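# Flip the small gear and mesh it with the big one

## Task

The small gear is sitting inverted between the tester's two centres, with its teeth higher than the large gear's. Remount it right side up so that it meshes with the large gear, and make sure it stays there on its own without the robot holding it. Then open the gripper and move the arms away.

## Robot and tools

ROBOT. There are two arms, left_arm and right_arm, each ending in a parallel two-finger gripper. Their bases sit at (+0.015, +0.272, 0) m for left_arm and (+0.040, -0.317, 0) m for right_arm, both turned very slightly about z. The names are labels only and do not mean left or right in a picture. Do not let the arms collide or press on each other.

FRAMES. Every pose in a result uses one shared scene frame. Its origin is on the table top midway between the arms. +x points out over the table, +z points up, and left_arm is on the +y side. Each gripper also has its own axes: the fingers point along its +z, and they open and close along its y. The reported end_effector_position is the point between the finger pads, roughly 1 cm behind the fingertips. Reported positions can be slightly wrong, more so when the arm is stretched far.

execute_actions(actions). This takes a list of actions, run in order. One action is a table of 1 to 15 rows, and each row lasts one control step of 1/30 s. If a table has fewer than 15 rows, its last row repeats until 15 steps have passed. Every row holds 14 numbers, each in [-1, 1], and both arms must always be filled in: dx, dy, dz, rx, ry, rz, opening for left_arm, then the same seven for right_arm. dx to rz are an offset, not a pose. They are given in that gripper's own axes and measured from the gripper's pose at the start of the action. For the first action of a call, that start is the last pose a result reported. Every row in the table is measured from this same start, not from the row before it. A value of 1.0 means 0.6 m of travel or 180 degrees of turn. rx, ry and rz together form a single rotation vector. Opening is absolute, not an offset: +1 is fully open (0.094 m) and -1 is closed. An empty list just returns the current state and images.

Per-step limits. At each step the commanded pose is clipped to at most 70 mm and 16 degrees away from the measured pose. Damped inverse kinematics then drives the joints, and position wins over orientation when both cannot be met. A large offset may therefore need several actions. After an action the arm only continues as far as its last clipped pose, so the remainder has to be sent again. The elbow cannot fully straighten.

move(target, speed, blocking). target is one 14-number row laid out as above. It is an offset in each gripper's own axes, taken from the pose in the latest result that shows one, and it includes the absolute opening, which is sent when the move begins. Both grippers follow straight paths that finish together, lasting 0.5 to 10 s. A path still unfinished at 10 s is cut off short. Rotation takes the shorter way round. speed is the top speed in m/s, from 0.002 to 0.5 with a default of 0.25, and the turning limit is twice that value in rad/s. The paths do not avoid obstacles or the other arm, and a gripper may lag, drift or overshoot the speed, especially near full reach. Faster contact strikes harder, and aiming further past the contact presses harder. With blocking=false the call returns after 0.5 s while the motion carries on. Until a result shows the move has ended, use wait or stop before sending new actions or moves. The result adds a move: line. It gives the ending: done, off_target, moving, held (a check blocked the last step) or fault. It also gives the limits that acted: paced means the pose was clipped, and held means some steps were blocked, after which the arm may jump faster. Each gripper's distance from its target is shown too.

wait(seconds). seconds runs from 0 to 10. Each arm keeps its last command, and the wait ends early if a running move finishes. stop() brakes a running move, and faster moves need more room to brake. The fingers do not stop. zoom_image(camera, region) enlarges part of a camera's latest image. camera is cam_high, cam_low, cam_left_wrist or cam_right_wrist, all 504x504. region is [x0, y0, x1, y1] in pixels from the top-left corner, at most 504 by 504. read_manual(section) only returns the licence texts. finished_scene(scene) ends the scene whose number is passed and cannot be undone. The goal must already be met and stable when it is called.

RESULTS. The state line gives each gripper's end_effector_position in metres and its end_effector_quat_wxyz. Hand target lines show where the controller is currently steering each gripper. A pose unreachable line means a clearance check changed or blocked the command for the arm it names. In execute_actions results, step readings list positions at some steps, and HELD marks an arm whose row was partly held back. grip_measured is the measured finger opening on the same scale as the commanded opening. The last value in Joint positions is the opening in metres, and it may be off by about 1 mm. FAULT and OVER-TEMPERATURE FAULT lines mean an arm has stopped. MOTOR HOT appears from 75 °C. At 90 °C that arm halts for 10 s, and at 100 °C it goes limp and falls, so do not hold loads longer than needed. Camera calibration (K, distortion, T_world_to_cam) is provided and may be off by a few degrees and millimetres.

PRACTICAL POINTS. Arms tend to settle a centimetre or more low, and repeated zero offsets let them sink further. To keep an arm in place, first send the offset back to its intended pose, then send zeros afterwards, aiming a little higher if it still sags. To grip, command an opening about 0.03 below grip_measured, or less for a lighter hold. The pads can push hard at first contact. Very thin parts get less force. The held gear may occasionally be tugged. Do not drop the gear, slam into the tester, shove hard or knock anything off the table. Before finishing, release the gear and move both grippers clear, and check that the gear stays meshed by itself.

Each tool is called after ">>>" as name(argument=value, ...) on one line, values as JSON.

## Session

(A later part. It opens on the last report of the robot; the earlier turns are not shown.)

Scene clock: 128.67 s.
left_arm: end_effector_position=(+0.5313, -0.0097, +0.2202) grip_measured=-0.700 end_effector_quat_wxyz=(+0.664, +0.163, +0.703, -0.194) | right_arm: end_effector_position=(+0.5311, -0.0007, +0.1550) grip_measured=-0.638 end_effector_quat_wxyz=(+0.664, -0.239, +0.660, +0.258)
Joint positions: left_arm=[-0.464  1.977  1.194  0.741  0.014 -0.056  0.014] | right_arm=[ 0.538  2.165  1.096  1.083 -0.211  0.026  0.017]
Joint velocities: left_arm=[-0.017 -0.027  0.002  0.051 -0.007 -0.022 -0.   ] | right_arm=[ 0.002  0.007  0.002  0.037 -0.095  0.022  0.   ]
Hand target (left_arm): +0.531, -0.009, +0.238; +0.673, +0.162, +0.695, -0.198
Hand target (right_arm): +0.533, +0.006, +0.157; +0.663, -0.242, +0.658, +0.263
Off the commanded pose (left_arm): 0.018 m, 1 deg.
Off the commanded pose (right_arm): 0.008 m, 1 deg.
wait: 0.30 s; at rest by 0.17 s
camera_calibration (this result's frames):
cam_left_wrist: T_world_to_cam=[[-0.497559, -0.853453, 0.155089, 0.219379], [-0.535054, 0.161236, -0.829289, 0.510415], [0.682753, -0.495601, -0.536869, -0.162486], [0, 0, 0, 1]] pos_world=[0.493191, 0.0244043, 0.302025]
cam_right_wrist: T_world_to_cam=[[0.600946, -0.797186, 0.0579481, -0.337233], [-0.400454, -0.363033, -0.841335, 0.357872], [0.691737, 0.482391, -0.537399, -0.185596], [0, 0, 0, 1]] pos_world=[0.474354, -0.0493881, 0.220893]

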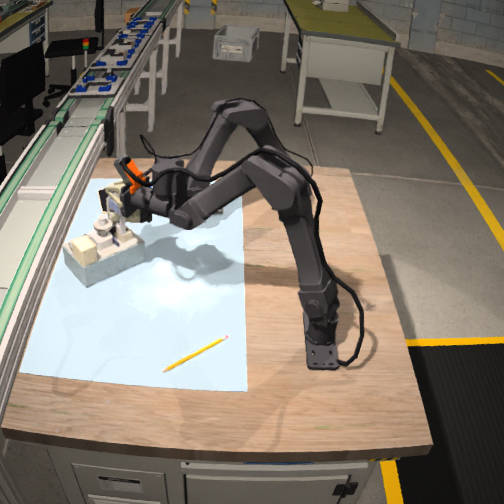

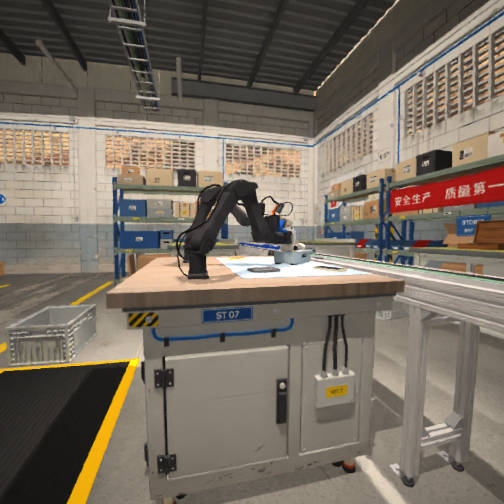

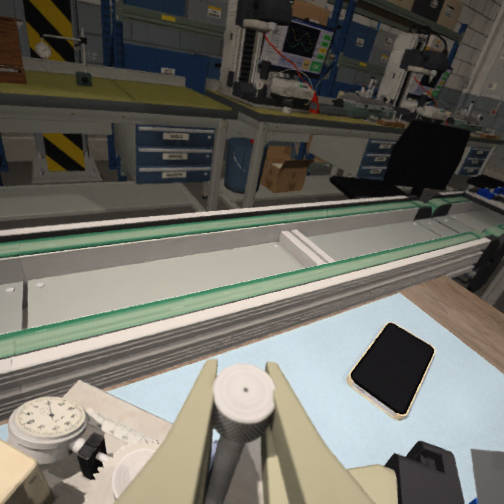

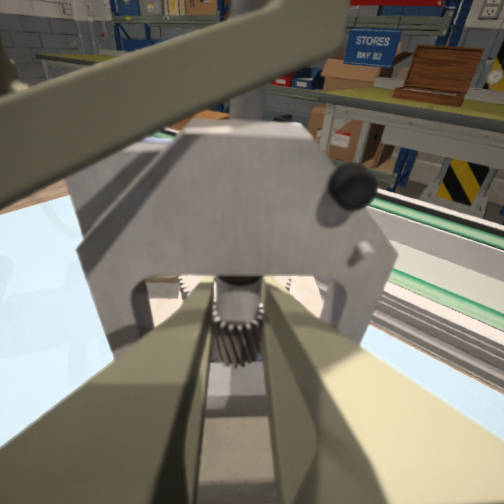

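Knob at 0.220 = seated height. Release right and back out.

>>> move(target=[0,0,0,0,0,0,-0.76, -0.005,0,0,0,0,0,-0.4], speed=0.03)

>>> move(target=[0,0,0,0,0,0,-0.3, -0.03,0,-0.12,0,-0.01,0,-0.4], speed=0.06)

>>> zoom_image(camera="cam_right_wrist", region=[140, 140, 340, 340])

Scene clock: 129.53 s.
left_arm: end_effector_position=(+0.5313, -0.0097, +0.2202) grip_measured=-0.700 end_effector_quat_wxyz=(+0.664, +0.163, +0.703, -0.194) | right_arm: end_effector_position=(+0.5311, -0.0007, +0.1544) grip_measured=-0.403 end_effector_quat_wxyz=(+0.663, -0.239, +0.661, +0.257)
Joint positions: left_arm=[-0.464  1.977  1.194  0.741  0.014 -0.056  0.014] | right_arm=[ 0.538  2.165  1.096  1.08  -0.211  0.026  0.028]
Joint velocities: left_arm=[ 0.007 -0.002  0.017  0.037  0.022 -0.066  0.   ] | right_arm=[-0.007  0.002 -0.007  0.007 -0.037 -0.022 -0.   ]
Hand target (left_arm): +0.531, -0.010, +0.220; +0.664, +0.163, +0.703, -0.194
Hand target (right_arm): +0.531, -0.001, +0.158; +0.664, -0.239, +0.660, +0.258
Off the commanded pose (left_arm): 0.000 m, 0 deg.
Off the commanded pose (right_arm): 0.004 m, 0 deg.
move: done
camera_calibration (this result's frames):
cam_left_wrist: T_world_to_cam=[[-0.497559, -0.853453, 0.155089, 0.219379], [-0.535054, 0.161236, -0.829289, 0.510415], [0.682753, -0.495601, -0.536869, -0.162486], [0, 0, 0, 1]] pos_world=[0.493191, 0.0244043, 0.302025]
cam_right_wrist: T_world_to_cam=[[0.601044, -0.797108, 0.0580105, -0.337263], [-0.401927, -0.364206, -0.840124, 0.357999], [0.690797, 0.481635, -0.539283, -0.185113], [0, 0, 0, 1]] pos_world=[0.474475, -0.0492922, 0.2205]

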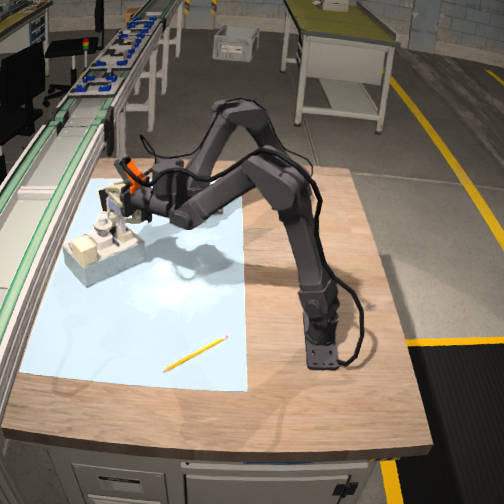

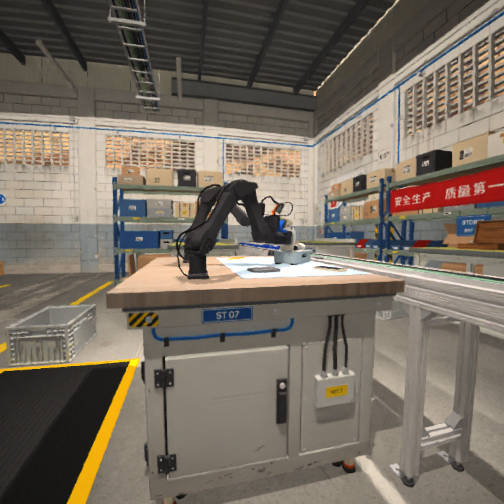

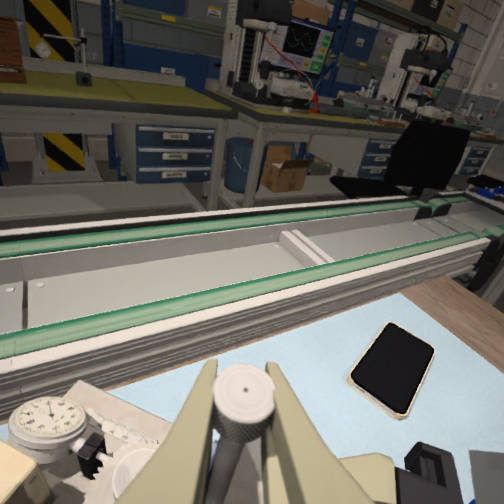

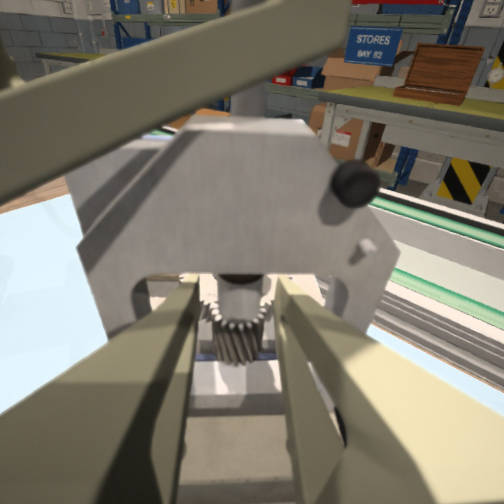

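Scene clock: 131.13 s.
left_arm: end_effector_position=(+0.5313, -0.0097, +0.2202) grip_measured=-0.303 end_effector_quat_wxyz=(+0.664, +0.163, +0.703, -0.194) | right_arm: end_effector_position=(+0.4793, -0.0426, +0.1621) grip_measured=-0.403 end_effector_quat_wxyz=(+0.666, -0.240, +0.658, +0.258)
Joint positions: left_arm=[-0.464  1.977  1.194  0.741  0.014 -0.056  0.033] | right_arm=[ 0.503  1.977  0.796  1.201 -0.247  0.026  0.028]
Joint velocities: left_arm=[-0.002  0.007 -0.007  0.007  0.037 -0.037 -0.   ] | right_arm=[-0.012 -0.007  0.002 -0.022  0.007  0.007 -0.001]
Hand target (left_arm): +0.531, -0.010, +0.220; +0.664, +0.163, +0.703, -0.194
Hand target (right_arm): +0.477, -0.048, +0.172; +0.673, -0.235, +0.651, +0.261
Off the commanded pose (left_arm): 0.000 m, 0 deg.
Off the commanded pose (right_arm): 0.011 m, 1 deg.
move: off_target (right_arm)
camera_calibration (this result's frames):
cam_left_wrist: T_world_to_cam=[[-0.497559, -0.853453, 0.155089, 0.219379], [-0.535054, 0.161236, -0.829289, 0.510415], [0.682753, -0.495601, -0.536869, -0.162486], [0, 0, 0, 1]] pos_world=[0.493191, 0.0244043, 0.302025]
cam_right_wrist: T_world_to_cam=[[0.602107, -0.796166, 0.0598923, -0.340715], [-0.39477, -0.362071, -0.84443, 0.325821], [0.693991, 0.484794, -0.532308, -0.127574], [0, 0, 0, 1]] pos_world=[0.422307, -0.0914481, 0.227631]

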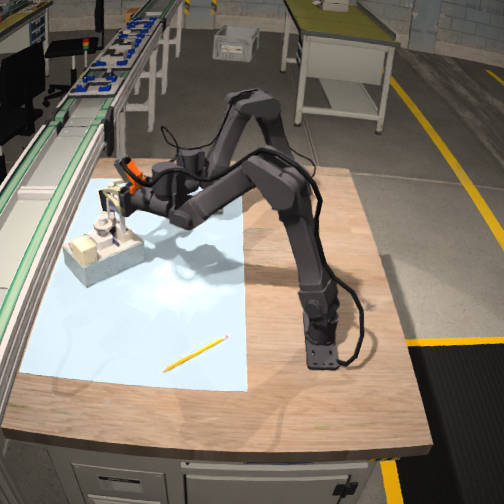

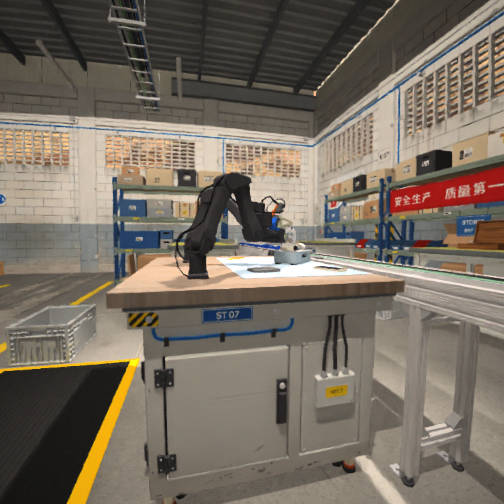

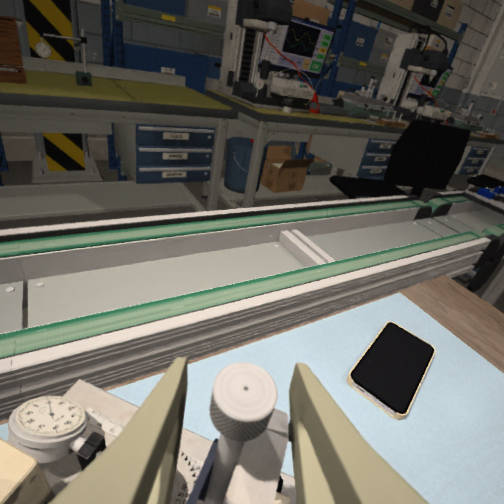

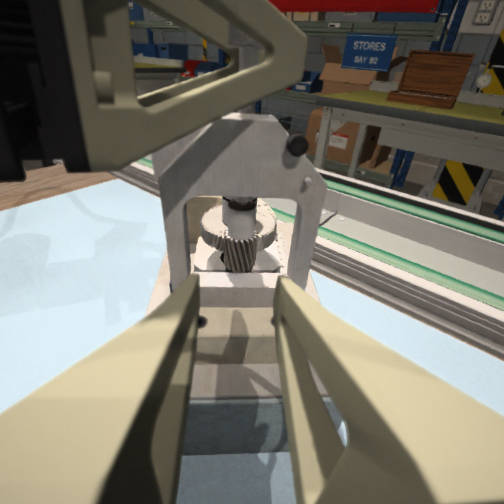

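Region (140, 140, 340, 340) of cam_right_wrist's 504x504 image, scaled by 2.520, with more detail than that image has.

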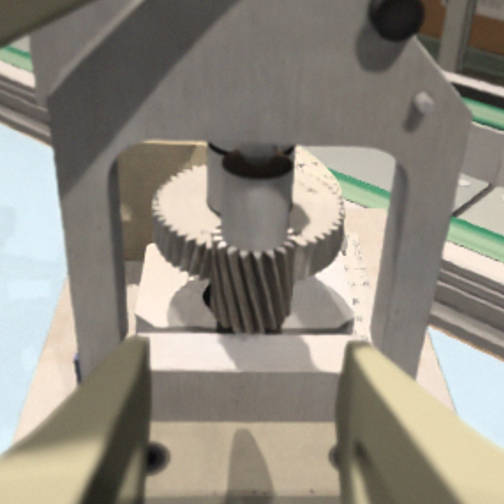

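Seated. Retreat both.

>>> move(target=[-0.08,0,-0.25,0,-0.01,0,-0.3, -0.03,-0.05,-0.2,0,-0.01,0,-0.4], speed=0.15)

>>> finished_scene(scene=1)

Scene clock: 132.90 s.
left_arm: end_effector_position=(+0.4069, +0.0628, +0.2716) grip_measured=-0.303 end_effector_quat_wxyz=(+0.674, +0.161, +0.694, -0.197) | right_arm: end_effector_position=(+0.4132, -0.1409, +0.1721) grip_measured=-0.403 end_effector_quat_wxyz=(+0.670, -0.240, +0.653, +0.258)
Joint positions: left_arm=[-0.447  1.363  0.707  0.641  0.032 -0.056  0.033] | right_arm=[ 0.268  1.676  0.399  1.313 -0.483  0.032  0.028]
Joint velocities: left_arm=[ 0.007  0.007  0.007 -0.066  0.051 -0.051  0.   ] | right_arm=[ 0.007  0.017 -0.002 -0.007  0.022 -0.022  0.   ]
Hand target (left_arm): +0.405, +0.068, +0.274; +0.675, +0.159, +0.693, -0.197
Hand target (right_arm): +0.409, -0.145, +0.178; +0.676, -0.237, +0.648, +0.260
Off the commanded pose (left_arm): 0.005 m, 0 deg.
Off the commanded pose (right_arm): 0.008 m, 1 deg.
move: done
camera_calibration (this result's frames):
cam_left_wrist: T_world_to_cam=[[-0.501973, -0.850981, 0.154448, 0.213294], [-0.514564, 0.150316, -0.844174, 0.471146], [0.69516, -0.503226, -0.513339, -0.0250019], [0, 0, 0, 1]] pos_world=[0.366883, 0.0981067, 0.351952]
cam_right_wrist: T_world_to_cam=[[0.601696, -0.796141, 0.0642078, -0.380367], [-0.38394, -0.358785, -0.850801, 0.269611], [0.700394, 0.487271, -0.52155, -0.0328786], [0, 0, 0, 1]] pos_world=[0.355408, -0.190072, 0.23666]

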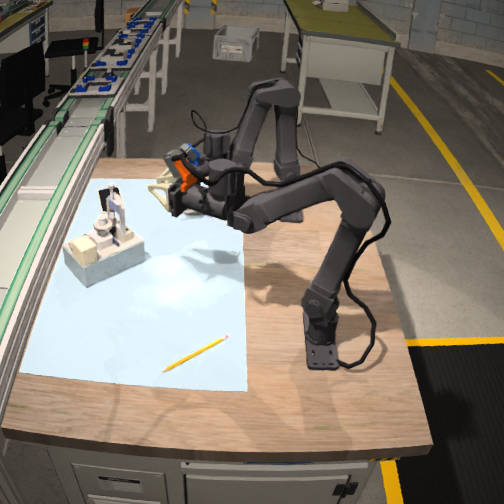

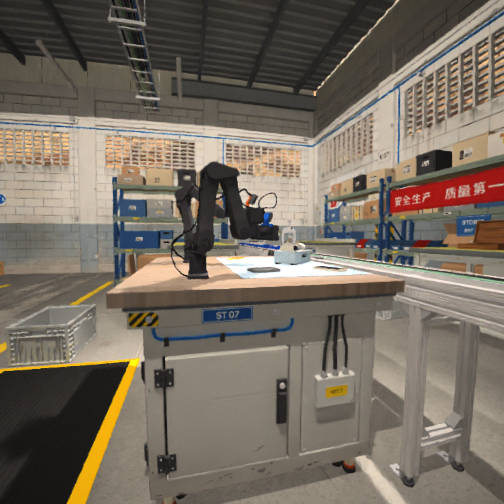

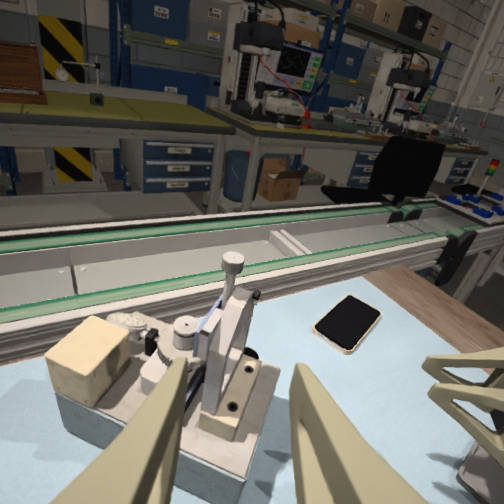

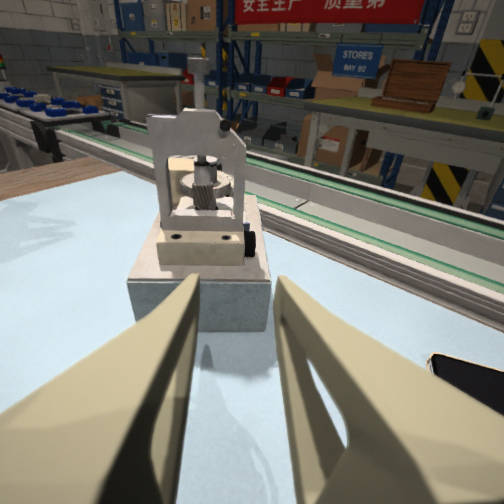

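The scene is finished: the task was done.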